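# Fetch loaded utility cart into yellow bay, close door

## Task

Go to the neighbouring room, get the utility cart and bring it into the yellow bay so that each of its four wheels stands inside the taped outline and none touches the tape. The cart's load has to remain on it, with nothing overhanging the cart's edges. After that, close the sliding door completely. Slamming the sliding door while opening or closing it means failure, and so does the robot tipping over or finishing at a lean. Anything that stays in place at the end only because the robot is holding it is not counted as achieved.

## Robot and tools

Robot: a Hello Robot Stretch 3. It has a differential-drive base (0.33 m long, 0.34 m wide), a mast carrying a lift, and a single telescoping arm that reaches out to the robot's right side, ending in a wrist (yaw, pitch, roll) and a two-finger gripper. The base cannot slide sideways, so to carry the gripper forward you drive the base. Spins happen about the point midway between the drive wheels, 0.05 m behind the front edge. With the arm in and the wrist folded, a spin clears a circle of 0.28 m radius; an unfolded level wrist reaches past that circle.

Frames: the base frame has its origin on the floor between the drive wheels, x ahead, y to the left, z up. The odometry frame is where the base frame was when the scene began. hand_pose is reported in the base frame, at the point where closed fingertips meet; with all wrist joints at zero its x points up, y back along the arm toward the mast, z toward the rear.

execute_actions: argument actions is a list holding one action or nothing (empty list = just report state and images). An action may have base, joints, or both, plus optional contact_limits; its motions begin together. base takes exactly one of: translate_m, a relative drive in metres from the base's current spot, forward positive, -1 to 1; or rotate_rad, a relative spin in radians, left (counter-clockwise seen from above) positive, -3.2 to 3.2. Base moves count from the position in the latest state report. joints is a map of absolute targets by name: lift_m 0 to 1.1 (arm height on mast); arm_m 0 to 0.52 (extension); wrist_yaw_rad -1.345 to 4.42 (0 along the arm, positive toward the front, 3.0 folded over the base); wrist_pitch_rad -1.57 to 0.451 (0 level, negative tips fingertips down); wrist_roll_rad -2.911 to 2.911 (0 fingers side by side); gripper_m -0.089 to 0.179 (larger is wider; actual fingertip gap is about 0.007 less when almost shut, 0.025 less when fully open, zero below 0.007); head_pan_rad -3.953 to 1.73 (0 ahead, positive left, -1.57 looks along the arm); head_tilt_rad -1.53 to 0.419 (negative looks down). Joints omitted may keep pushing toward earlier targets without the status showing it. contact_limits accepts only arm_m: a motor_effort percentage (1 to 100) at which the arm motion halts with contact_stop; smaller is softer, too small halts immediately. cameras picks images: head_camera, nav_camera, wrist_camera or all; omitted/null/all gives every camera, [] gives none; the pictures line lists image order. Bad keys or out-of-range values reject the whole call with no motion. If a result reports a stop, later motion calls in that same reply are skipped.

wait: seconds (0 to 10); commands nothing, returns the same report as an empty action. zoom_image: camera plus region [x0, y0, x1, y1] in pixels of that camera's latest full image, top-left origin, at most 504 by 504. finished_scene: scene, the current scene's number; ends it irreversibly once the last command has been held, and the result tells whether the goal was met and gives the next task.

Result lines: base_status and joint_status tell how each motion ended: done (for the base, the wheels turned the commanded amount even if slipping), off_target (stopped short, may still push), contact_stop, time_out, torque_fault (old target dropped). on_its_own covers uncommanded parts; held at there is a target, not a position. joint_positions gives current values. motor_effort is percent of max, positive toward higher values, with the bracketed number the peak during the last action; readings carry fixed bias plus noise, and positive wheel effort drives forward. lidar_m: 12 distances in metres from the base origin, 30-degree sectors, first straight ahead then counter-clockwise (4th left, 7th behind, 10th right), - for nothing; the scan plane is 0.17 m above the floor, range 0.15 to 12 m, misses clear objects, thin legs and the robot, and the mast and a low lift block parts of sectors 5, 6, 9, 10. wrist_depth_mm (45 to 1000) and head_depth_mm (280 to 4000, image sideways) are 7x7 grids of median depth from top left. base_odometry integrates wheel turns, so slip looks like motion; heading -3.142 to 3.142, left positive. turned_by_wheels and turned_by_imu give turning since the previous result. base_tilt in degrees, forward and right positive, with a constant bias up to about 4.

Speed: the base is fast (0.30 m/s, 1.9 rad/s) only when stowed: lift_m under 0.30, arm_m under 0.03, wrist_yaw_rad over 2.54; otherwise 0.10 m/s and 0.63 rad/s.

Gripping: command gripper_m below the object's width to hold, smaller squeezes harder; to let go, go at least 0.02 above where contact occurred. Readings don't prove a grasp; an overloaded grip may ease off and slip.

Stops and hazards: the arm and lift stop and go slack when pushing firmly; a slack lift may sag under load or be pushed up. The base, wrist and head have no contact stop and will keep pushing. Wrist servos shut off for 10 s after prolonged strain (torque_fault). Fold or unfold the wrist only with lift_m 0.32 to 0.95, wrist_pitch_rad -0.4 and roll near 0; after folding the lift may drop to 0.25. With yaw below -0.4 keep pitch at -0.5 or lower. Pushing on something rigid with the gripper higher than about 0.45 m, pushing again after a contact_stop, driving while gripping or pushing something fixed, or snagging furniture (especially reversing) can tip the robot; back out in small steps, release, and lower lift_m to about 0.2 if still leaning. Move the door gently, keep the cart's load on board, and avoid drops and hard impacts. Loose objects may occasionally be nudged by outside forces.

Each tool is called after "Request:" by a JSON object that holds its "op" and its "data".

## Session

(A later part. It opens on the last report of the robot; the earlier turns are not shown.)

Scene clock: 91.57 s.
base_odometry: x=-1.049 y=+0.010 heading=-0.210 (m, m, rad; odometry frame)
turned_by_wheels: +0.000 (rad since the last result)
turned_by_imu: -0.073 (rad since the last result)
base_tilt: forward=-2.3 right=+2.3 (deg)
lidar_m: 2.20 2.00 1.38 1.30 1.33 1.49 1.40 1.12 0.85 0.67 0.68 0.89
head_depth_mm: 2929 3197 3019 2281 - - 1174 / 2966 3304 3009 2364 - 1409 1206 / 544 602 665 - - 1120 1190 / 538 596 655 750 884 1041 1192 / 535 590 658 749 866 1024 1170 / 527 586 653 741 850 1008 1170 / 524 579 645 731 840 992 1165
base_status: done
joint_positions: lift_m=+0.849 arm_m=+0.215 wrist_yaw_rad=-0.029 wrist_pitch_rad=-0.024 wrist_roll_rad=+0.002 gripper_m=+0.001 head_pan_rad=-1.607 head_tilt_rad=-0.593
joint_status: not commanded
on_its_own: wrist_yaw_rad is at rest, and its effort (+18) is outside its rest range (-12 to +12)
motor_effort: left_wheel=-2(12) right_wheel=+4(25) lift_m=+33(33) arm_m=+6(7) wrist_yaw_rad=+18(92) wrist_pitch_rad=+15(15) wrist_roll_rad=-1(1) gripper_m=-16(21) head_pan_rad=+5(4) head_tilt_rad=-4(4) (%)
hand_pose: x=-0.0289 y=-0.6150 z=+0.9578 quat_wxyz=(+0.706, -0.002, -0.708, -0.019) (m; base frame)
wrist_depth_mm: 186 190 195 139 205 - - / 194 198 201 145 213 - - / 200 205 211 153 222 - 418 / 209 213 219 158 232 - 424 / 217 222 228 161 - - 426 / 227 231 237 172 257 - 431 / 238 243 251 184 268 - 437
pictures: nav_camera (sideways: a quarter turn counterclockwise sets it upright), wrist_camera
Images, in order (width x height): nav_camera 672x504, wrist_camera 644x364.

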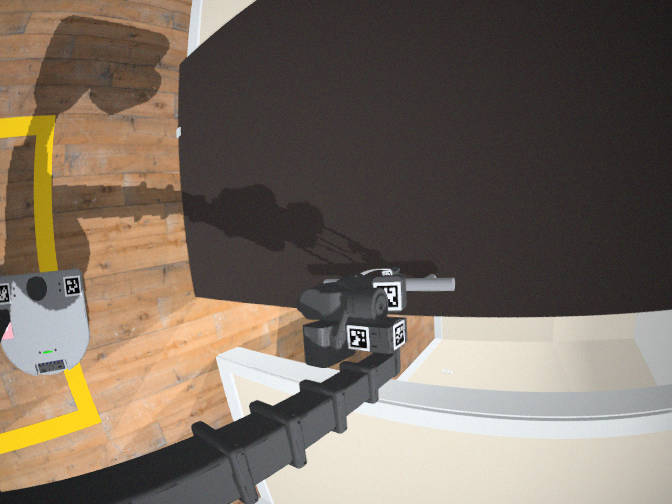

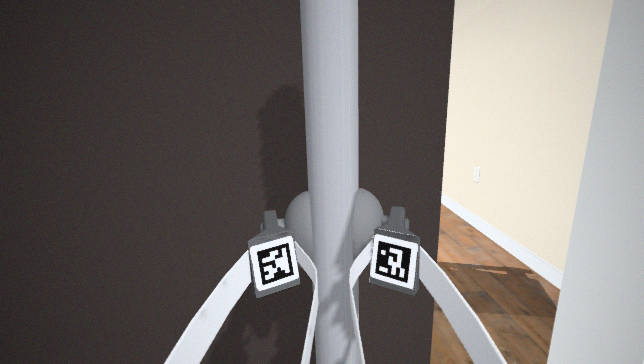

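Request:
{"op": "execute_actions", "data": {"actions": [{"base":{"rotate_rad":0.12}}], "cameras": []}}

Request:
{"op": "execute_actions", "data": {"actions": [{"base":{"translate_m":0.25}}], "cameras": ["wrist_camera","nav_camera"]}}

Scene clock: 98.03 s.
base_odometry: x=-1.049 y=+0.010 heading=-0.090 (m, m, rad; odometry frame)
turned_by_wheels: +0.120 (rad since the last result)
turned_by_imu: +0.021 (rad since the last result)
base_tilt: forward=-2.3 right=+2.3 (deg)
lidar_m: 2.34 1.96 1.37 1.30 1.34 1.46 1.38 1.10 0.84 0.67 0.69 0.90
head_depth_mm: 2948 3200 3011 2280 - - 1176 / 2917 3229 3056 2362 - 1428 1208 / 542 601 673 - - 1116 1183 / 538 596 656 748 889 1043 1194 / 535 592 662 754 867 1025 1186 / 531 588 657 742 861 1018 1162 / 528 582 650 736 849 1000 1178
base_status: done
joint_positions: lift_m=+0.849 arm_m=+0.214 wrist_yaw_rad=-0.020 wrist_pitch_rad=-0.024 wrist_roll_rad=+0.002 gripper_m=+0.001 head_pan_rad=-1.607 head_tilt_rad=-0.593
joint_status: not commanded
motor_effort: left_wheel=-2(8) right_wheel=+3(8) lift_m=+33(33) arm_m=+8(8) wrist_yaw_rad=+7(37) wrist_pitch_rad=+15(15) wrist_roll_rad=-1(1) gripper_m=-14(17) head_pan_rad=+4(4) head_tilt_rad=-5(4) (%)
hand_pose: x=-0.0267 y=-0.6149 z=+0.9577 quat_wxyz=(+0.706, +0.002, -0.708, -0.016) (m; base frame)
wrist_depth_mm: 190 193 195 138 203 - - / 198 199 203 145 211 - - / 204 208 212 151 220 - - / 213 217 221 157 229 - 433 / 222 226 229 160 241 - 432 / 232 236 239 172 255 - 435 / 243 248 254 217 265 - 441
pictures: none
No camera images: the call's "cameras" was empty. Leave "cameras" out to get every camera's image.

Scene clock: 102.03 s.
base_odometry: x=-0.800 y=-0.012 heading=-0.090 (m, m, rad; odometry frame)
turned_by_wheels: +0.000 (rad since the last result)
turned_by_imu: -0.214 (rad since the last result)
base_tilt: forward=-2.4 right=+2.4 (deg)
lidar_m: 1.38 2.18 1.55 1.33 1.33 1.54 1.60 1.41 0.95 0.64 0.64 0.74
head_depth_mm: 2407 2564 2684 2253 - - 1180 / 2798 3110 2993 2355 - 1419 1209 / 547 605 670 - - 1138 1210 / 530 586 653 727 857 1020 1171 / 515 571 637 716 822 964 1146 / 504 553 614 692 790 920 1107 / 489 537 595 668 758 877 1048
base_status: done
joint_positions: lift_m=+0.849 arm_m=+0.215 wrist_yaw_rad=-0.073 wrist_pitch_rad=-0.024 wrist_roll_rad=+0.002 gripper_m=+0.001 head_pan_rad=-1.607 head_tilt_rad=-0.593
joint_status: not commanded
on_its_own: wrist_yaw_rad is held at -0.068, not at your +0.000, by its stall guard, which is not easing now
motor_effort: left_wheel=+0(9) right_wheel=+0(22) lift_m=+32(33) arm_m=+5(8) wrist_yaw_rad=+6(83) wrist_pitch_rad=+15(15) wrist_roll_rad=-1(1) gripper_m=-14(22) head_pan_rad=+4(5) head_tilt_rad=-4(4) (%)
hand_pose: x=-0.0401 y=-0.6145 z=+0.9578 quat_wxyz=(+0.706, -0.017, -0.707, -0.034) (m; base frame)
wrist_depth_mm: 160 169 183 137 221 - 431 / 165 175 189 143 229 - 436 / 170 180 197 148 - - 447 / 175 188 204 155 - - 457 / 181 194 209 158 - - 462 / 187 201 216 170 - - 479 / 193 209 233 180 - 610 500
pictures: nav_camera (sideways: a quarter turn counterclockwise sets it upright), wrist_camera
Images, in order (width x height): nav_camera 672x504, wrist_camera 644x364.

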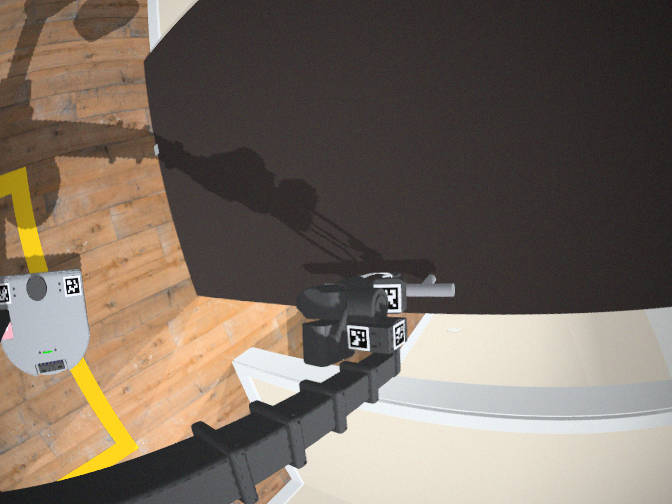

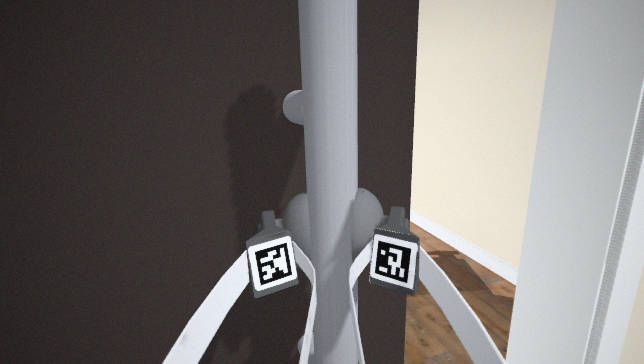

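Request:
{"op": "execute_actions", "data": {"actions": [{"joints":{"gripper_m":0.12,"wrist_yaw_rad":0.0}}], "cameras": []}}

Request:
{"op": "execute_actions", "data": {"actions": [{"joints":{"arm_m":0.0,"head_pan_rad":-1.6,"head_tilt_rad":-0.5}}]}}

Scene clock: 117.27 s.
base_odometry: x=-0.800 y=-0.012 heading=-0.090 (m, m, rad; odometry frame)
turned_by_wheels: +0.000 (rad since the last result)
turned_by_imu: +0.001 (rad since the last result)
base_tilt: forward=-2.4 right=+2.4 (deg)
lidar_m: 1.38 2.17 1.55 1.34 1.33 1.54 1.60 1.40 0.94 0.64 0.64 0.74
head_depth_mm: 2418 2581 2658 2255 - - 1179 / 2834 3103 3009 2362 - 1427 1210 / 544 605 664 - - 1141 1205 / 530 585 653 722 861 1016 1167 / 516 568 633 719 825 966 1145 / 502 552 611 691 788 924 1102 / 489 537 595 665 755 878 1041
base_status: not commanded
joint_positions: lift_m=+0.849 arm_m=+0.215 wrist_yaw_rad=-0.002 wrist_pitch_rad=-0.022 wrist_roll_rad=+0.002 gripper_m=+0.120 head_pan_rad=-1.607 head_tilt_rad=-0.593
joint_status: all done
motor_effort: left_wheel=+1(5) right_wheel=-1(12) lift_m=+33(33) arm_m=+4(5) wrist_yaw_rad=+3(60) wrist_pitch_rad=+14(15) wrist_roll_rad=-1(1) gripper_m=+0(94) head_pan_rad=+4(3) head_tilt_rad=-4(4) (%)
hand_pose: x=-0.0220 y=-0.6153 z=+0.9582 quat_wxyz=(+0.707, +0.007, -0.708, -0.009) (m; base frame)
wrist_depth_mm: 161 169 179 188 206 - 465 / 166 174 187 195 214 - 465 / 171 180 193 201 224 - 475 / 178 187 201 212 233 - 475 / 184 193 212 220 242 - 488 / 190 197 220 229 257 - 491 / 197 212 228 240 270 - 486
pictures: none
No camera images: the call's "cameras" was empty. Leave "cameras" out to get every camera's image.

Scene clock: 120.07 s.
base_odometry: x=-0.800 y=-0.012 heading=-0.090 (m, m, rad; odometry frame)
turned_by_wheels: +0.000 (rad since the last result)
turned_by_imu: +0.000 (rad since the last result)
base_tilt: forward=-2.3 right=+2.4 (deg)
lidar_m: 1.38 2.17 1.55 1.33 1.34 1.54 1.60 1.41 0.95 0.64 0.64 0.74
head_depth_mm: 2438 2534 2719 2499 1766 1292 1299 / 2766 3070 3192 2523 1963 1495 1308 / 544 594 646 733 837 944 - / 528 576 634 706 794 893 1045 / 514 558 615 680 755 869 1006 / 500 543 594 658 735 830 956 / 487 528 577 634 705 795 911
base_status: not commanded
joint_positions: lift_m=+0.849 arm_m=+0.002 wrist_yaw_rad=-0.001 wrist_pitch_rad=-0.021 wrist_roll_rad=+0.002 gripper_m=+0.120 head_pan_rad=-1.607 head_tilt_rad=-0.507
joint_status: all done
joint sent to its limit — the command would take arm_m past its lower limit, so that joint was sent only as far as its limit.
motor_effort: left_wheel=+1(0) right_wheel=-2(1) lift_m=+33(33) arm_m=-3(2) wrist_yaw_rad=+2(3) wrist_pitch_rad=+13(14) wrist_roll_rad=-1(1) gripper_m=+0(1) head_pan_rad=+4(5) head_tilt_rad=+4(16) (%)
hand_pose: x=-0.0217 y=-0.4028 z=+0.9585 quat_wxyz=(+0.707, +0.007, -0.708, -0.008) (m; base frame)
wrist_depth_mm: 323 341 364 385 - - 556 / 334 352 376 397 - - 582 / 343 366 390 411 - 716 613 / 355 380 405 427 - 724 653 / 368 391 427 451 - 671 686 / 386 399 443 475 - 807 728 / 395 427 464 497 - 768 791
pictures: head_camera (sideways: a quarter turn clockwise sets it upright), nav_camera (sideways: a quarter turn counterclockwise sets it upright), wrist_camera
Images, in order (width x height): head_camera 896x504, nav_camera 672x504, wrist_camera 644x364.

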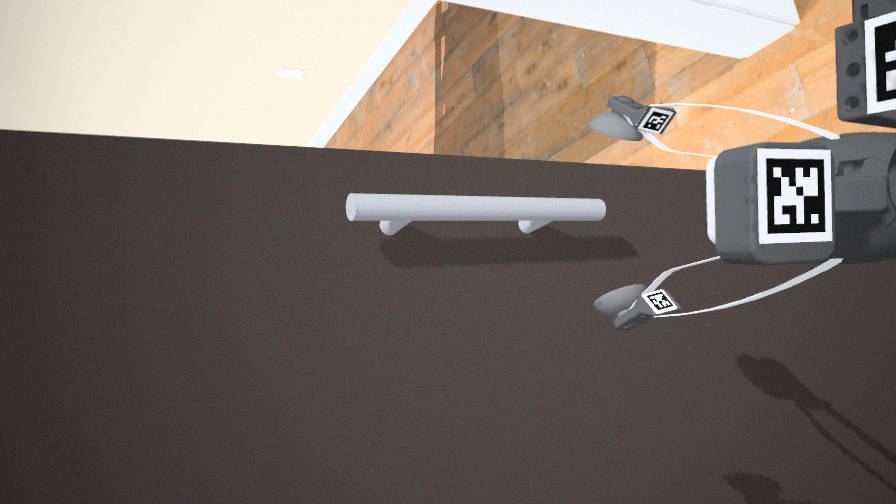

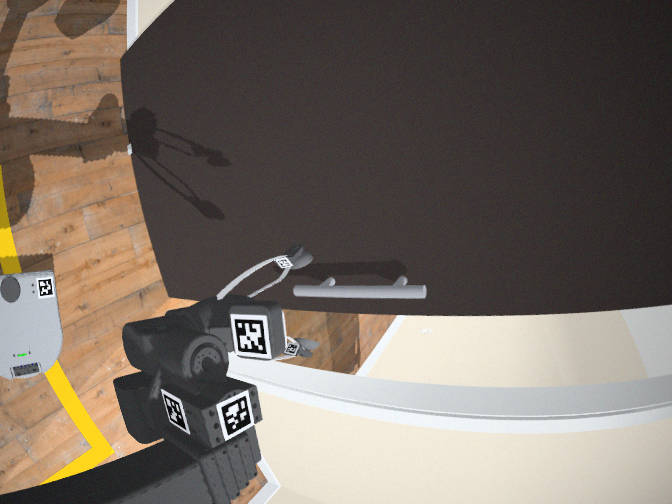

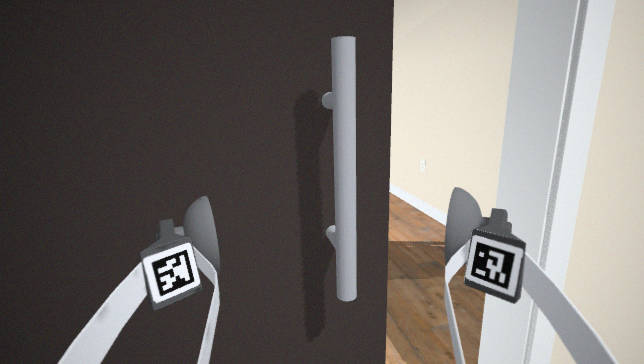

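Request:
{"op": "execute_actions", "data": {"actions": [{"base":{"rotate_rad":0.81},"joints":{"wrist_yaw_rad":1.5,"gripper_m":0.0,"head_pan_rad":-0.8,"head_tilt_rad":-0.7}}], "cameras": []}}

Request:
{"op": "execute_actions", "data": {"actions": [{"base":{"translate_m":-0.56}}], "cameras": []}}

Request:
{"op": "execute_actions", "data": {"actions": [{"base":{"rotate_rad":-0.54}}]}}

Scene clock: 152.03 s.
base_odometry: x=-0.800 y=-0.012 heading=+0.720 (m, m, rad; odometry frame)
turned_by_wheels: +0.810 (rad since the last result)
turned_by_imu: +0.813 (rad since the last result)
base_tilt: forward=-2.3 right=+2.3 (deg)
lidar_m: 1.86 1.37 1.33 1.39 1.66 1.60 0.95 0.66 0.64 0.66 0.92 2.17
head_depth_mm: 1123 1190 1279 1376 1431 1330 - / 1369 1470 1601 1734 1579 1369 - / 1740 1921 2133 1929 1587 1337 - / 1891 2109 2323 1949 1594 1339 1161 / 1845 2064 2299 1955 1638 1325 1163 / 1800 2002 2240 1959 1596 1353 1167 / 1751 1957 2218 1972 1611 1365 1172
base_status: done
joint_positions: lift_m=+0.849 arm_m=+0.002 wrist_yaw_rad=+1.499 wrist_pitch_rad=-0.021 wrist_roll_rad=+0.002 gripper_m=+0.000 head_pan_rad=-0.807 head_tilt_rad=-0.691
joint_status: all done
motor_effort: left_wheel=-1(4) right_wheel=+2(4) lift_m=+33(33) arm_m=-3(3) wrist_yaw_rad=+2(4) wrist_pitch_rad=+13(13) wrist_roll_rad=-1(1) gripper_m=-3(94) head_pan_rad=+5(49) head_tilt_rad=-5(24) (%)
hand_pose: x=+0.2336 y=-0.1656 z=+0.9585 quat_wxyz=(+0.523, +0.488, -0.513, +0.476) (m; base frame)
wrist_depth_mm: - - - - - - - / - - - - - - - / - - - - - - - / - - - - - - - / - - - - - - - / - - - - - - - / - - - - - - -
pictures: none
No camera images: the call's "cameras" was empty. Leave "cameras" out to get every camera's image.

Scene clock: 158.93 s.
base_odometry: x=-1.221 y=-0.382 heading=+0.720 (m, m, rad; odometry frame)
turned_by_wheels: +0.000 (rad since the last result)
turned_by_imu: +0.002 (rad since the last result)
base_tilt: forward=-2.3 right=+2.4 (deg)
lidar_m: 2.26 1.67 1.62 1.56 1.16 1.12 0.57 0.43 1.49 0.40 0.51 1.69
head_depth_mm: 559 593 634 683 735 778 - / 678 734 794 870 960 1067 - / 866 959 1065 1202 1380 1335 - / 1395 1596 1890 1882 1587 1341 1159 / 2159 2480 2530 1963 1642 1321 1169 / 2196 2452 2535 1956 1617 1354 1174 / 2138 2380 2531 1967 1614 1363 1174
base_status: done
joint_positions: lift_m=+0.849 arm_m=+0.002 wrist_yaw_rad=+1.499 wrist_pitch_rad=-0.021 wrist_roll_rad=+0.002 gripper_m=+0.000 head_pan_rad=-0.807 head_tilt_rad=-0.691
joint_status: not commanded
motor_effort: left_wheel=-1(5) right_wheel=+2(2) lift_m=+32(33) arm_m=-2(2) wrist_yaw_rad=+2(2) wrist_pitch_rad=+13(13) wrist_roll_rad=-2(1) gripper_m=-2(2) head_pan_rad=+5(4) head_tilt_rad=-6(5) (%)
hand_pose: x=+0.2336 y=-0.1656 z=+0.9585 quat_wxyz=(+0.523, +0.488, -0.513, +0.476) (m; base frame)
wrist_depth_mm: - - - - - - - / - - - - - - - / - - - - - - - / - - - - - - 884 / - - - - - - 859 / - - - - - - 796 / - - - - - - 779
pictures: none
No camera images: the call's "cameras" was empty. Leave "cameras" out to get every camera's image.

Scene clock: 160.73 s.
base_odometry: x=-1.221 y=-0.382 heading=+0.180 (m, m, rad; odometry frame)
turned_by_wheels: -0.540 (rad since the last result)
turned_by_imu: -0.542 (rad since the last result)
base_tilt: forward=-2.3 right=+2.3 (deg)
lidar_m: 1.59 2.29 1.68 1.62 1.59 1.16 1.12 0.58 0.43 1.49 0.40 0.50
head_depth_mm: 299 334 391 1800 1566 1358 - / 323 358 402 457 544 682 - / 351 394 444 492 589 747 - / 386 437 493 580 691 948 1141 / 427 491 574 694 846 1269 1167 / 477 560 671 844 1124 1327 1171 / 543 649 806 1068 1494 1357 1176
base_status: done
joint_positions: lift_m=+0.849 arm_m=+0.002 wrist_yaw_rad=+1.499 wrist_pitch_rad=-0.021 wrist_roll_rad=+0.002 gripper_m=+0.000 head_pan_rad=-0.807 head_tilt_rad=-0.691
joint_status: not commanded
motor_effort: left_wheel=+2(5) right_wheel=-2(4) lift_m=+33(33) arm_m=-4(3) wrist_yaw_rad=+2(2) wrist_pitch_rad=+13(13) wrist_roll_rad=-1(1) gripper_m=-3(3) head_pan_rad=+4(5) head_tilt_rad=-6(5) (%)
hand_pose: x=+0.2336 y=-0.1656 z=+0.9585 quat_wxyz=(+0.523, +0.488, -0.513, +0.476) (m; base frame)
wrist_depth_mm: - - - - 550 309 205 / - - - - 566 312 190 / - - - - 575 204 209 / - - - - 599 266 219 / - - - - 540 224 221 / - - - - 552 272 223 / - - - - 738 235 225
pictures: head_camera (sideways: a quarter turn clockwise sets it upright), nav_camera (sideways: a quarter turn counterclockwise sets it upright), wrist_camera
Images, in order (width x height): head_camera 896x504, nav_camera 672x504, wrist_camera 644x364.

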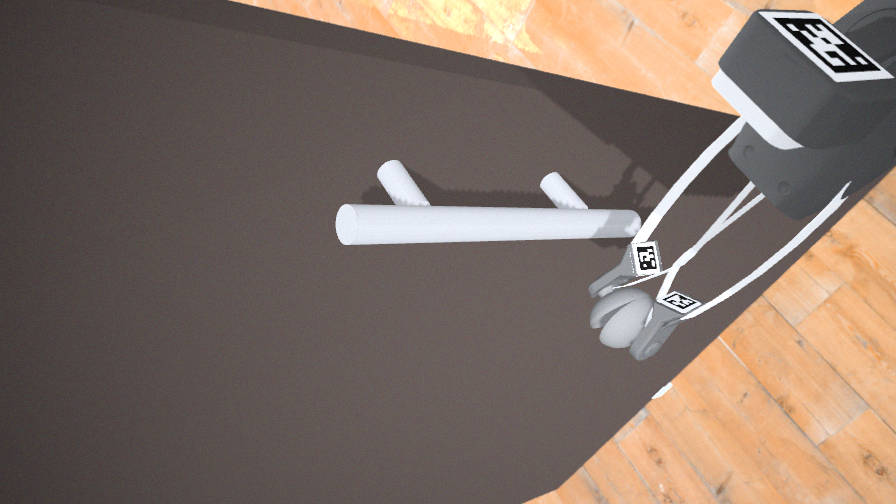

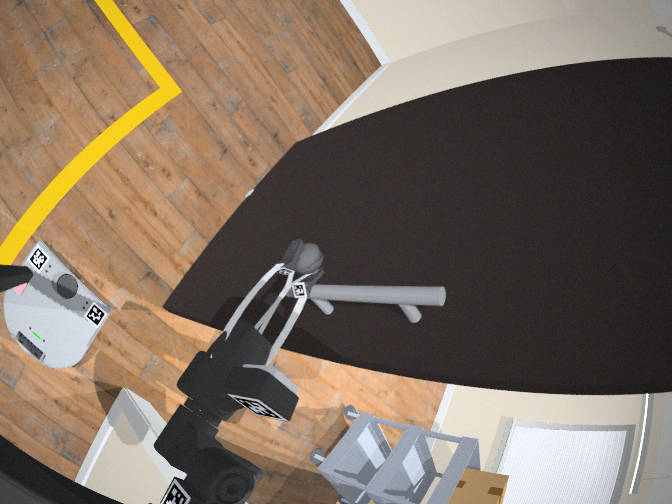

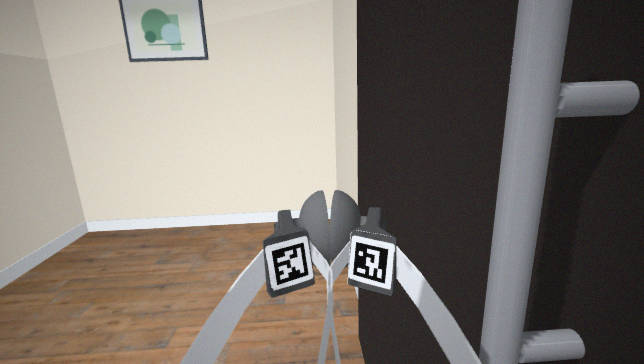

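Request:
{"op": "execute_actions", "data": {"actions": [{"base":{"translate_m":-0.05},"joints":{"wrist_yaw_rad":1.57}}], "cameras": []}}

Request:
{"op": "execute_actions", "data": {"actions": [{"joints":{"arm_m":0.14},"contact_limits":{"arm_m":12}}], "cameras": ["wrist_camera","head_camera"]}}

Scene clock: 175.33 s.
base_odometry: x=-1.270 y=-0.391 heading=+0.180 (m, m, rad; odometry frame)
turned_by_wheels: +0.000 (rad since the last result)
turned_by_imu: +0.001 (rad since the last result)
base_tilt: forward=-2.3 right=+2.4 (deg)
lidar_m: 1.60 2.28 1.67 1.62 1.51 1.11 1.07 0.58 0.41 0.47 0.43 0.50
head_depth_mm: 2854 3156 2452 1898 1568 1331 - / 326 368 431 1744 1536 1363 - / 352 394 447 516 614 743 - / 386 437 482 535 678 923 1130 / 427 490 574 696 852 1266 1168 / 478 559 671 840 1128 1349 1167 / 544 649 807 1067 1490 1359 1175
base_status: done
joint_positions: lift_m=+0.849 arm_m=+0.002 wrist_yaw_rad=+1.568 wrist_pitch_rad=-0.021 wrist_roll_rad=+0.002 gripper_m=+0.000 head_pan_rad=-0.807 head_tilt_rad=-0.691
joint_status: all done
motor_effort: left_wheel=+1(3) right_wheel=-2(5) lift_m=+33(33) arm_m=-3(3) wrist_yaw_rad=+3(2) wrist_pitch_rad=+13(13) wrist_roll_rad=-1(1) gripper_m=-3(3) head_pan_rad=+5(4) head_tilt_rad=-5(5) (%)
hand_pose: x=+0.2343 y=-0.1478 z=+0.9585 quat_wxyz=(+0.506, +0.505, -0.496, +0.493) (m; base frame)
wrist_depth_mm: - - - - 736 363 240 / - - - - 750 363 225 / - - - - 762 301 232 / - - - - 772 303 245 / - - - - 677 309 246 / - - - - 687 306 248 / - - - - 982 311 251
pictures: none
No camera images: the call's "cameras" was empty. Leave "cameras" out to get every camera's image.

Scene clock: 177.60 s.
base_odometry: x=-1.270 y=-0.391 heading=+0.180 (m, m, rad; odometry frame)
turned_by_wheels: +0.000 (rad since the last result)
turned_by_imu: +0.000 (rad since the last result)
base_tilt: forward=-2.3 right=+2.3 (deg)
lidar_m: 1.59 2.30 1.67 1.62 1.52 1.11 1.07 0.58 0.41 0.47 0.43 0.50
head_depth_mm: 2851 3158 2477 1921 1658 1298 1146 / 326 369 432 1755 1537 1331 1153 / 352 394 448 511 633 763 1091 / 386 437 481 537 677 924 1146 / 427 490 577 695 883 1203 1170 / 477 558 672 843 1129 1323 1166 / 543 650 803 1066 1489 1355 1175
base_status: not commanded
joint_positions: lift_m=+0.849 arm_m=+0.140 wrist_yaw_rad=+1.569 wrist_pitch_rad=-0.021 wrist_roll_rad=+0.002 gripper_m=+0.000 head_pan_rad=-0.807 head_tilt_rad=-0.691
joint_status: all done
motor_effort: left_wheel=+1(1) right_wheel=-3(2) lift_m=+33(33) arm_m=+4(5) wrist_yaw_rad=+2(3) wrist_pitch_rad=+13(13) wrist_roll_rad=-1(1) gripper_m=-2(3) head_pan_rad=+5(4) head_tilt_rad=-5(5) (%)
contact_limits: arm_m 12 (drawing in: default 24, maximum 40; extending or still: default 35, maximum 56)
hand_pose: x=+0.2343 y=-0.2853 z=+0.9585 quat_wxyz=(+0.506, +0.505, -0.495, +0.494) (m; base frame)
wrist_depth_mm: - - - 551 230 144 - / - - - 571 226 150 - / - - - 597 228 157 - / - - - 646 243 165 - / - - - - 215 172 - / - - - - 217 181 - / - - - - 273 - -
pictures: head_camera (sideways: a quarter turn clockwise sets it upright), wrist_camera
Images, in order (width x height): head_camera 896x504, wrist_camera 644x364.

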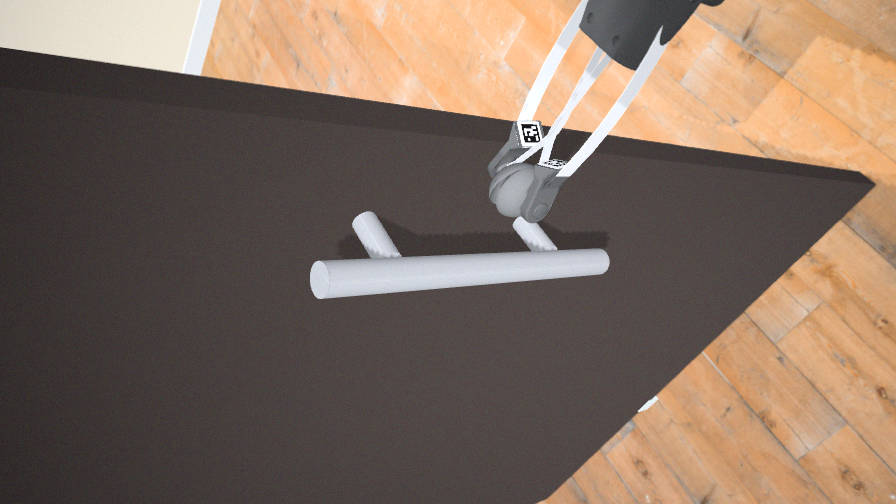

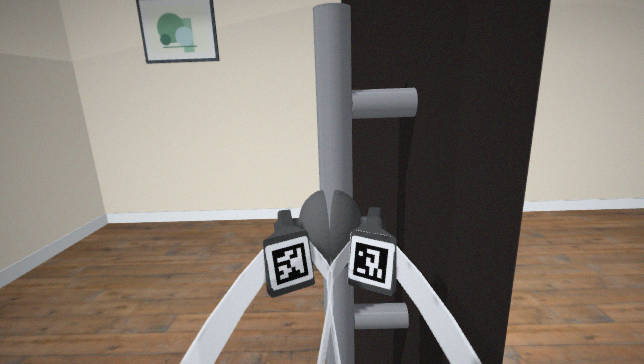

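Request:
{"op": "execute_actions", "data": {"actions": [{"base":{"translate_m":0.25},"joints":{"gripper_m":-0.03,"head_pan_rad":-1.2}}]}}

Scene clock: 184.90 s.
base_odometry: x=-1.024 y=-0.346 heading=+0.180 (m, m, rad; odometry frame)
turned_by_wheels: +0.000 (rad since the last result)
turned_by_imu: -0.031 (rad since the last result)
base_tilt: forward=-2.4 right=+2.4 (deg)
lidar_m: 1.21 2.37 1.70 1.62 1.68 1.37 1.31 0.57 0.54 1.51 0.39 0.48
head_depth_mm: 2533 2780 1793 1788 1650 1299 1156 / 2672 2960 2485 1931 1651 1302 1156 / 2728 3018 2473 1959 - 1323 1157 / 2822 3132 2482 1876 1471 1286 1072 / 307 341 388 449 577 710 1000 / 302 344 400 466 523 786 1108 / 314 360 417 416 644 870 1148
base_status: done
joint_positions: lift_m=+0.849 arm_m=+0.140 wrist_yaw_rad=+1.572 wrist_pitch_rad=-0.022 wrist_roll_rad=+0.002 gripper_m=-0.029 head_pan_rad=-1.194 head_tilt_rad=-0.693
joint_status: all done
motor_effort: left_wheel=+0(15) right_wheel=-1(24) lift_m=+32(33) arm_m=+4(4) wrist_yaw_rad=-2(14) wrist_pitch_rad=+13(15) wrist_roll_rad=-1(1) gripper_m=-15(99) head_pan_rad=-3(36) head_tilt_rad=-4(5) (%)
hand_pose: x=+0.2343 y=-0.2844 z=+0.9584 quat_wxyz=(+0.505, +0.506, -0.494, +0.494) (m; base frame)
wrist_depth_mm: - - - 375 183 97 96 / - - - 174 174 101 100 / - - - 180 175 105 106 / - - - 426 194 109 - / - - - - 175 114 - / - - - 754 167 118 - / - - - 509 226 124 -
pictures: head_camera (sideways: a quarter turn clockwise sets it upright), nav_camera (sideways: a quarter turn counterclockwise sets it upright), wrist_camera
Images, in order (width x height): head_camera 896x504, nav_camera 672x504, wrist_camera 644x364.

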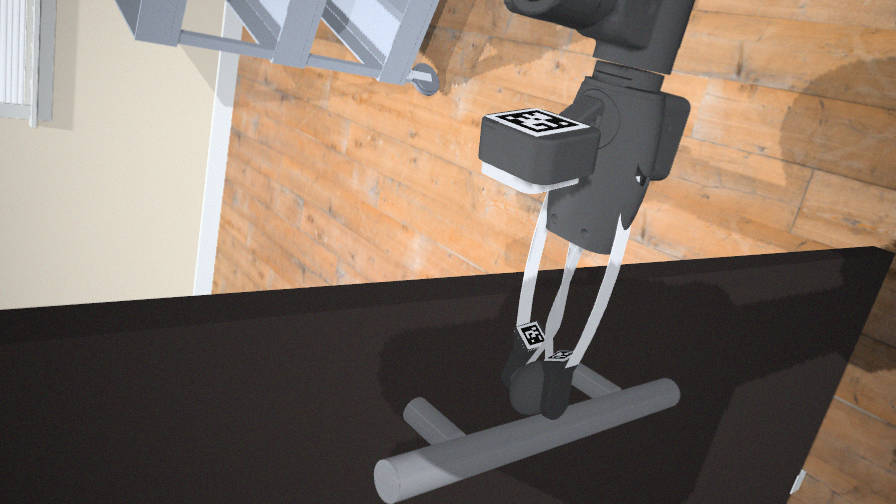

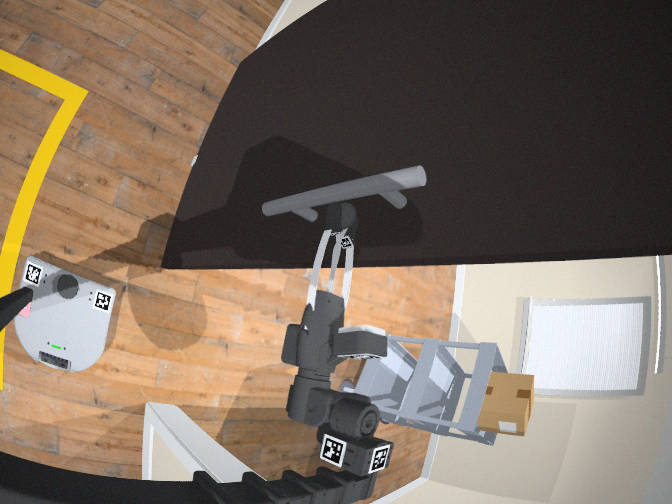

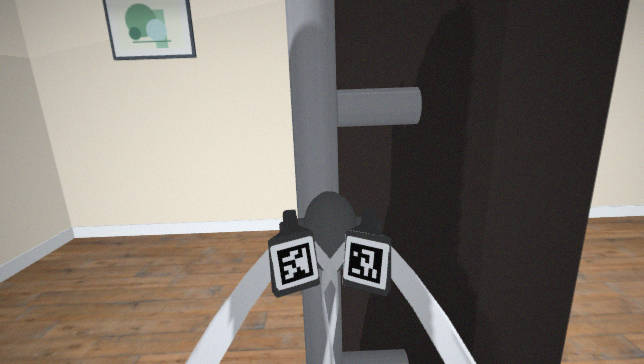

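Request:
{"op": "execute_actions", "data": {"actions": [{"base":{"rotate_rad":0.07}}], "cameras": ["wrist_camera"]}}

Request:
{"op": "execute_actions", "data": {"actions": [{"base":{"translate_m":0.2}}], "cameras": ["wrist_camera","nav_camera"]}}

Scene clock: 191.37 s.
base_odometry: x=-1.024 y=-0.346 heading=+0.250 (m, m, rad; odometry frame)
turned_by_wheels: +0.070 (rad since the last result)
turned_by_imu: +0.060 (rad since the last result)
base_tilt: forward=-2.3 right=+2.4 (deg)
lidar_m: 1.75 2.25 1.67 1.63 1.70 1.35 1.31 0.54 0.53 1.51 0.39 0.50
head_depth_mm: 2579 2837 2355 1853 1654 1302 1155 / 2672 3001 2473 1939 1664 1302 1157 / 2796 3068 2489 1955 - 1322 1159 / 2936 3187 2401 1866 587 1262 1079 / 310 346 393 466 601 741 1054 / 313 358 418 475 552 835 1126 / 329 379 441 482 691 961 1173
base_status: done
joint_positions: lift_m=+0.849 arm_m=+0.140 wrist_yaw_rad=+1.568 wrist_pitch_rad=-0.022 wrist_roll_rad=+0.002 gripper_m=-0.029 head_pan_rad=-1.194 head_tilt_rad=-0.693
joint_status: not commanded
motor_effort: left_wheel=-1(13) right_wheel=+2(26) lift_m=+32(32) arm_m=+2(3) wrist_yaw_rad=+3(22) wrist_pitch_rad=+14(15) wrist_roll_rad=-1(1) gripper_m=-16(17) head_pan_rad=-3(4) head_tilt_rad=-4(4) (%)
hand_pose: x=+0.2343 y=-0.2856 z=+0.9583 quat_wxyz=(+0.506, +0.505, -0.495, +0.493) (m; base frame)
wrist_depth_mm: - - - 675 238 111 94 / - - - 703 181 112 97 / - - - 743 184 113 101 / - - - 786 249 114 106 / - - - - 217 115 111 / - - - - 205 118 117 / - - - - 262 124 -
pictures: wrist_camera
Images, in order (width x height): wrist_camera 644x364.

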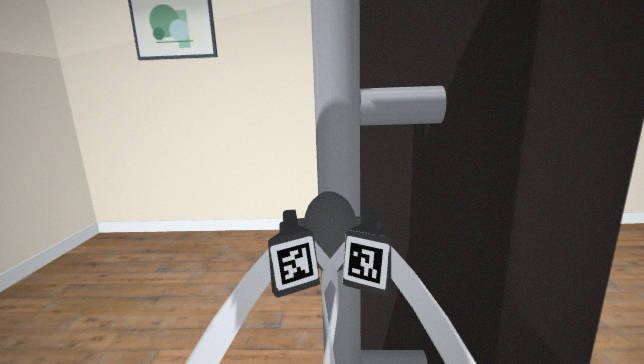

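Scene clock: 194.33 s.
base_odometry: x=-0.830 y=-0.296 heading=+0.250 (m, m, rad; odometry frame)
turned_by_wheels: +0.000 (rad since the last result)
turned_by_imu: -0.017 (rad since the last result)
base_tilt: forward=-2.4 right=+2.4 (deg)
lidar_m: 1.65 2.28 1.68 1.62 1.69 1.56 1.51 0.69 1.56 1.57 0.40 0.50
head_depth_mm: 2586 2905 2459 1923 1649 1303 1157 / 2662 2980 2479 1908 1661 1304 1157 / 2776 3064 2527 1975 - 1319 1155 / 2902 3101 2405 1879 585 811 1077 / 310 344 394 466 601 740 1048 / 313 357 417 476 546 828 1125 / 329 377 439 508 686 939 1179
base_status: done
joint_positions: lift_m=+0.849 arm_m=+0.140 wrist_yaw_rad=+1.570 wrist_pitch_rad=-0.022 wrist_roll_rad=+0.002 gripper_m=-0.029 head_pan_rad=-1.194 head_tilt_rad=-0.693
joint_status: not commanded
motor_effort: left_wheel=+0(9) right_wheel=-1(22) lift_m=+32(32) arm_m=+2(3) wrist_yaw_rad=+0(7) wrist_pitch_rad=+13(15) wrist_roll_rad=-1(1) gripper_m=-16(17) head_pan_rad=-4(3) head_tilt_rad=-4(4) (%)
hand_pose: x=+0.2343 y=-0.2850 z=+0.9582 quat_wxyz=(+0.506, +0.506, -0.495, +0.494) (m; base frame)
wrist_depth_mm: - - - 588 233 113 93 / - - - 610 181 114 96 / - - - 645 184 115 100 / - - - 699 245 116 105 / - - - - 217 117 110 / - - - - 204 118 115 / - - - - 260 122 122
pictures: nav_camera (sideways: a quarter turn counterclockwise sets it upright), wrist_camera
Images, in order (width x height): nav_camera 672x504, wrist_camera 644x364.

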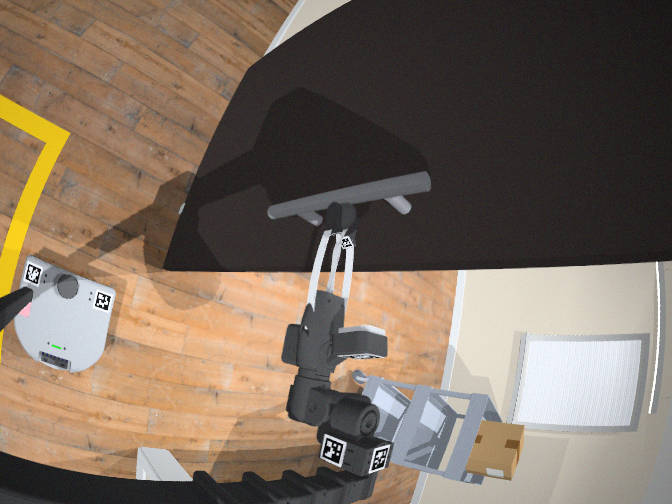

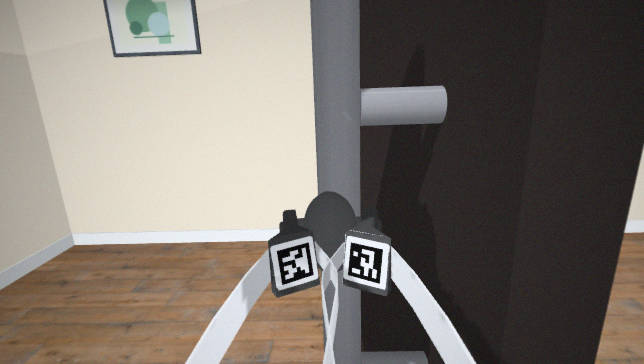

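Request:
{"op": "execute_actions", "data": {"actions": [{"base":{"translate_m":0.12},"joints":{"head_pan_rad":-1.9,"head_tilt_rad":-0.6}}]}}

Scene clock: 203.57 s.
base_odometry: x=-0.714 y=-0.267 heading=+0.250 (m, m, rad; odometry frame)
turned_by_wheels: +0.000 (rad since the last result)
turned_by_imu: -0.012 (rad since the last result)
base_tilt: forward=-2.3 right=+2.4 (deg)
lidar_m: 1.57 2.23 1.69 1.62 1.68 1.68 1.59 0.79 1.60 1.60 0.39 0.49
head_depth_mm: 2404 2545 2635 2148 1689 1439 - / 2766 3061 2936 2150 1763 - - / 2847 3028 2623 2170 - 1346 1207 / 2632 1573 1996 2035 - 1416 1208 / 2602 1606 2008 2026 - 1350 1206 / 2600 2830 2872 2194 1840 1362 1213 / 2529 2778 2937 2216 1741 - 1193
base_status: done
joint_positions: lift_m=+0.849 arm_m=+0.140 wrist_yaw_rad=+1.572 wrist_pitch_rad=-0.022 wrist_roll_rad=+0.002 gripper_m=-0.029 head_pan_rad=-1.893 head_tilt_rad=-0.606
joint_status: all done
motor_effort: left_wheel=-1(7) right_wheel=+4(22) lift_m=+32(32) arm_m=+2(2) wrist_yaw_rad=-3(9) wrist_pitch_rad=+14(15) wrist_roll_rad=-1(1) gripper_m=-16(17) head_pan_rad=-3(48) head_tilt_rad=+3(16) (%)
hand_pose: x=+0.2343 y=-0.2846 z=+0.9582 quat_wxyz=(+0.505, +0.506, -0.494, +0.494) (m; base frame)
wrist_depth_mm: - - - 164 222 110 90 / - - - 171 174 111 94 / - - - 581 177 112 98 / - - - 615 235 113 102 / - - - - 209 114 107 / - - - - 197 115 112 / - - - 725 250 120 119
pictures: head_camera (sideways: a quarter turn clockwise sets it upright), nav_camera (sideways: a quarter turn counterclockwise sets it upright), wrist_camera
Images, in order (width x height): head_camera 896x504, nav_camera 672x504, wrist_camera 644x364.

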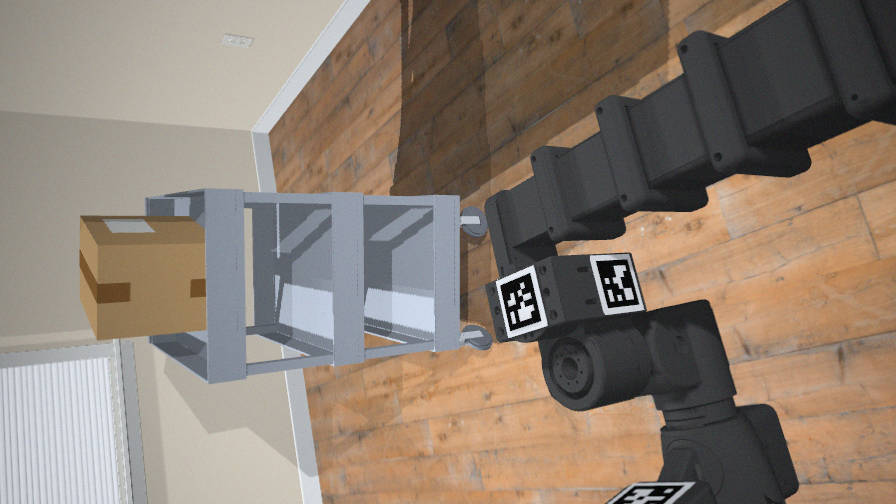

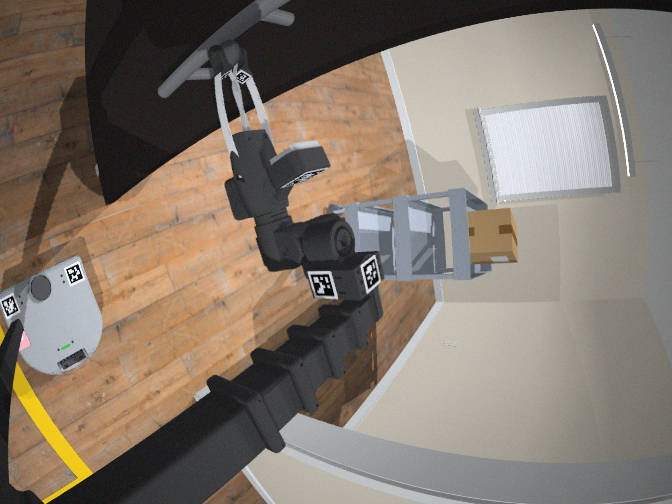

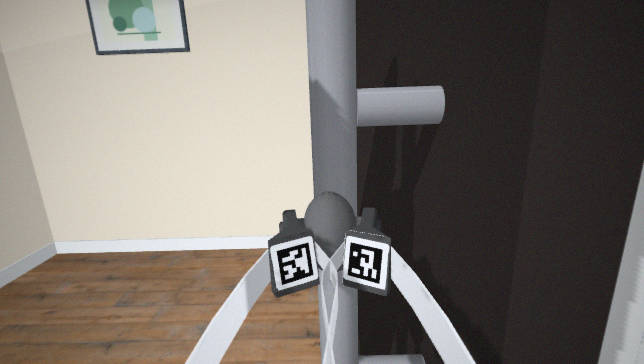

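Request:
{"op": "execute_actions", "data": {"actions": [{"base":{"translate_m":-0.3},"joints":{"head_pan_rad":1.7,"head_tilt_rad":-0.9}}], "cameras": ["head_camera","nav_camera"]}}

Scene clock: 220.10 s.
base_odometry: x=-1.005 y=-0.341 heading=+0.250 (m, m, rad; odometry frame)
turned_by_wheels: +0.000 (rad since the last result)
turned_by_imu: +0.002 (rad since the last result)
base_tilt: forward=-2.4 right=+2.4 (deg)
lidar_m: 1.36 2.30 1.69 1.63 1.69 1.37 1.33 0.56 0.55 1.52 3.27 0.59
head_depth_mm: 1402 1622 1807 1587 1376 1217 1095 / 1417 1655 1824 1580 1389 1222 1093 / 1447 1670 1850 1595 1387 1230 1100 / 1464 1694 1881 1604 1389 1226 1136 / 1487 1732 1903 1646 - - - / 1502 1754 1909 - - - 1113 / 1498 1739 - - - - 1094
base_status: done
joint_positions: lift_m=+0.849 arm_m=+0.140 wrist_yaw_rad=+1.572 wrist_pitch_rad=-0.022 wrist_roll_rad=+0.002 gripper_m=-0.029 head_pan_rad=+1.693 head_tilt_rad=-0.889
joint_status: all done
motor_effort: left_wheel=+0(4) right_wheel=-1(3) lift_m=+32(32) arm_m=+1(2) wrist_yaw_rad=-3(3) wrist_pitch_rad=+14(14) wrist_roll_rad=-1(1) gripper_m=-16(16) head_pan_rad=+4(49) head_tilt_rad=-7(31) (%)
hand_pose: x=+0.2343 y=-0.2846 z=+0.9582 quat_wxyz=(+0.505, +0.506, -0.494, +0.494) (m; base frame)
wrist_depth_mm: - - - - 458 - - / - - - 880 476 - - / - - - 970 502 - - / - - - - 527 - - / - - - - 552 - - / - - - - 574 - - / - - - - 599 - -
pictures: head_camera (sideways: a quarter turn clockwise sets it upright), nav_camera (sideways: a quarter turn counterclockwise sets it upright)
Images, in order (width x height): head_camera 896x504, nav_camera 672x504.

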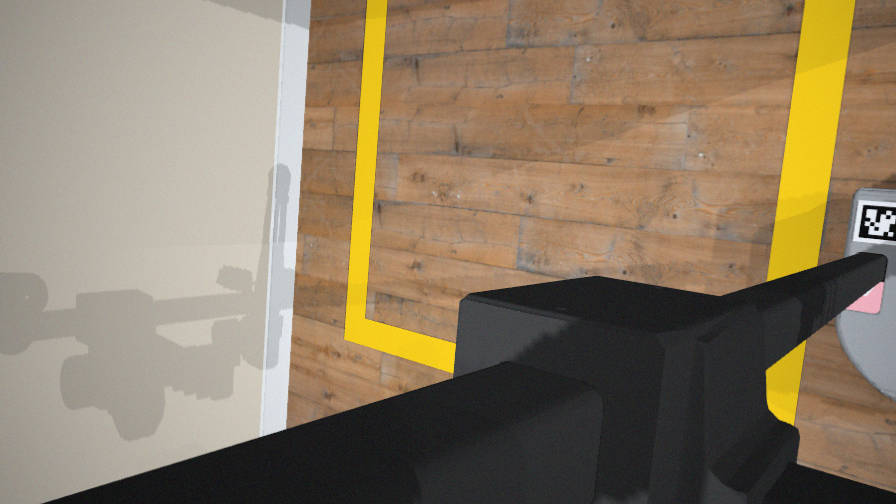

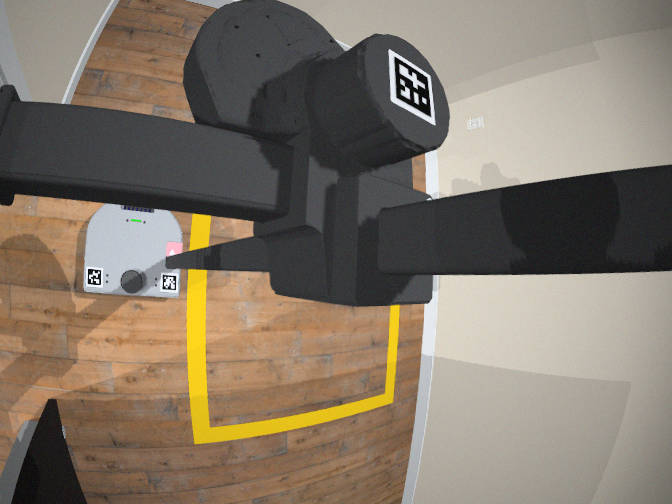

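Request:
{"op": "execute_actions", "data": {"actions": [{"base":{"translate_m":0.08},"joints":{"arm_m":0.0,"head_pan_rad":0,"head_tilt_rad":-0.5,"lift_m":0.5}}], "cameras": []}}

Request:
{"op": "execute_actions", "data": {"actions": [{"base":{"rotate_rad":-1.57}}]}}

Scene clock: 236.77 s.
base_odometry: x=-0.927 y=-0.321 heading=+0.250 (m, m, rad; odometry frame)
turned_by_wheels: +0.000 (rad since the last result)
turned_by_imu: +0.001 (rad since the last result)
base_tilt: forward=-2.3 right=+2.4 (deg)
lidar_m: 1.36 2.30 1.69 1.63 1.69 1.46 1.41 0.61 0.65 1.53 0.72 0.53
head_depth_mm: 1127 1146 1155 1159 1168 1167 1169 / 1907 2058 2124 2139 1755 1516 1263 / 1950 2122 2318 2483 1891 1529 1270 / 1954 2129 2336 2452 1898 1524 1274 / 1977 2130 2361 2480 1925 1528 1279 / 1954 2150 2353 2510 1926 1540 1282 / 1956 2147 2380 2518 1921 1542 1283
base_status: done
joint_positions: lift_m=+0.501 arm_m=+0.002 wrist_yaw_rad=+1.571 wrist_pitch_rad=-0.021 wrist_roll_rad=+0.002 gripper_m=-0.029 head_pan_rad=+0.007 head_tilt_rad=-0.507
joint_status: all done
joint sent to its limit — the command would take arm_m past its lower limit, so that joint was sent only as far as its limit.
motor_effort: left_wheel=+0(4) right_wheel=-2(2) lift_m=+7(31) arm_m=-2(4) wrist_yaw_rad=-1(2) wrist_pitch_rad=+13(14) wrist_roll_rad=-1(1) gripper_m=-15(16) head_pan_rad=-4(48) head_tilt_rad=+4(36) (%)
hand_pose: x=+0.2343 y=-0.1470 z=+0.6100 quat_wxyz=(+0.505, +0.506, -0.495, +0.494) (m; base frame)
wrist_depth_mm: - - - - 734 362 386 / - - - - 738 362 405 / - - - - 759 365 426 / - - - - 775 371 448 / - - - - 678 373 472 / - - - - 646 378 - / - 975 957 940 854 410 869
pictures: none
No camera images: the call's "cameras" was empty. Leave "cameras" out to get every camera's image.

Scene clock: 240.20 s.
base_odometry: x=-0.927 y=-0.321 heading=-1.320 (m, m, rad; odometry frame)
turned_by_wheels: -1.570 (rad since the last result)
turned_by_imu: -1.575 (rad since the last result)
base_tilt: forward=-2.3 right=+2.4 (deg)
lidar_m: 1.53 0.72 0.53 1.39 2.28 1.69 1.63 1.69 1.46 1.41 0.61 0.65
head_depth_mm: 2588 2698 3031 2384 1886 1507 1263 / 2579 1558 1615 1871 1811 1521 1263 / 2550 2716 1977 1941 1837 1525 1265 / 2600 2806 3048 2426 1916 1516 1272 / 2611 2821 3111 2549 1901 1541 1274 / 2618 2894 3151 2570 1923 1528 1276 / 2598 2843 3181 2583 1930 1541 1281
base_status: done
joint_positions: lift_m=+0.501 arm_m=+0.002 wrist_yaw_rad=+1.571 wrist_pitch_rad=-0.021 wrist_roll_rad=+0.002 gripper_m=-0.029 head_pan_rad=+0.007 head_tilt_rad=-0.507
joint_status: not commanded
motor_effort: left_wheel=+1(5) right_wheel=-2(5) lift_m=+8(8) arm_m=-3(3) wrist_yaw_rad=-1(1) wrist_pitch_rad=+13(13) wrist_roll_rad=-1(1) gripper_m=-16(17) head_pan_rad=-5(5) head_tilt_rad=+4(5) (%)
hand_pose: x=+0.2343 y=-0.1470 z=+0.6100 quat_wxyz=(+0.505, +0.506, -0.495, +0.494) (m; base frame)
wrist_depth_mm: - - - - - - 376 / - - - - - - 377 / - - - - - - 378 / - - - - - - 377 / - - - - - - 383 / - - - - - - 385 / 984 962 937 934 924 901 385
pictures: head_camera (sideways: a quarter turn clockwise sets it upright), nav_camera (sideways: a quarter turn counterclockwise sets it upright), wrist_camera
Images, in order (width x height): head_camera 896x504, nav_camera 672x504, wrist_camera 644x364.

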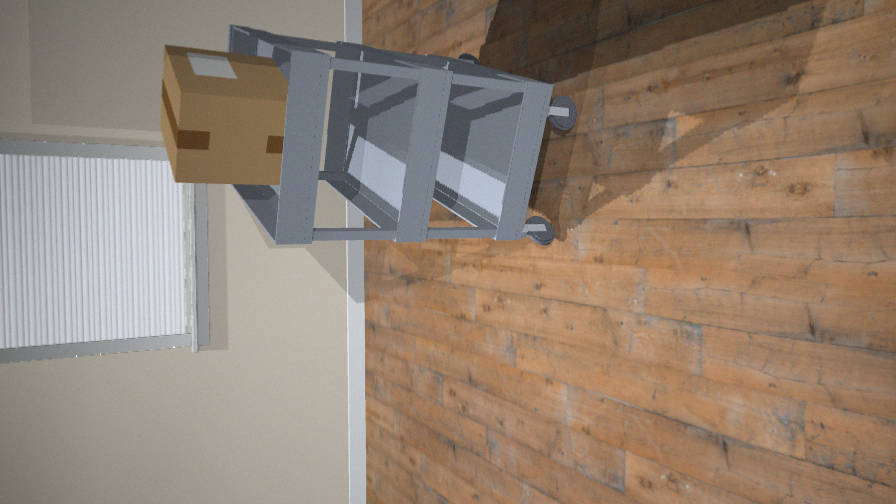

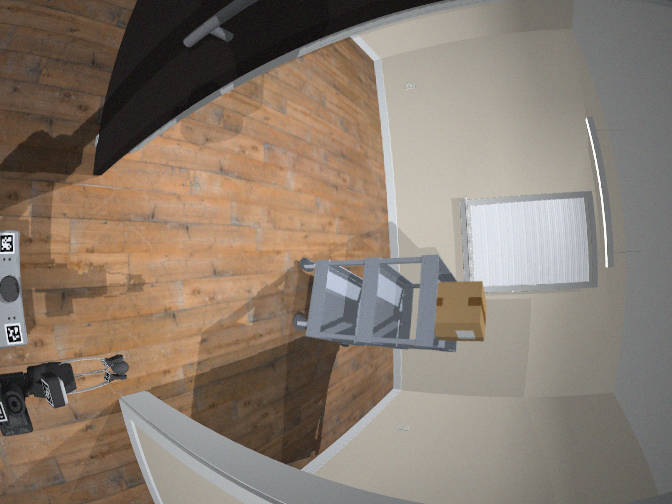

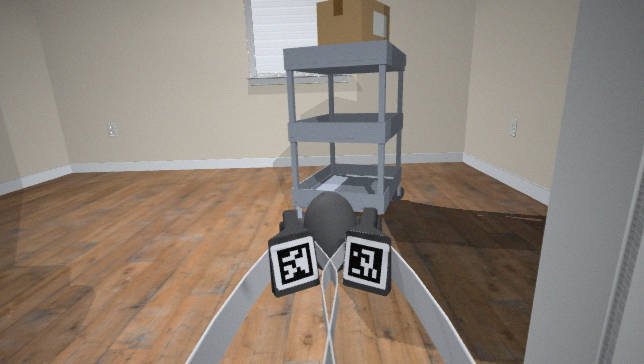

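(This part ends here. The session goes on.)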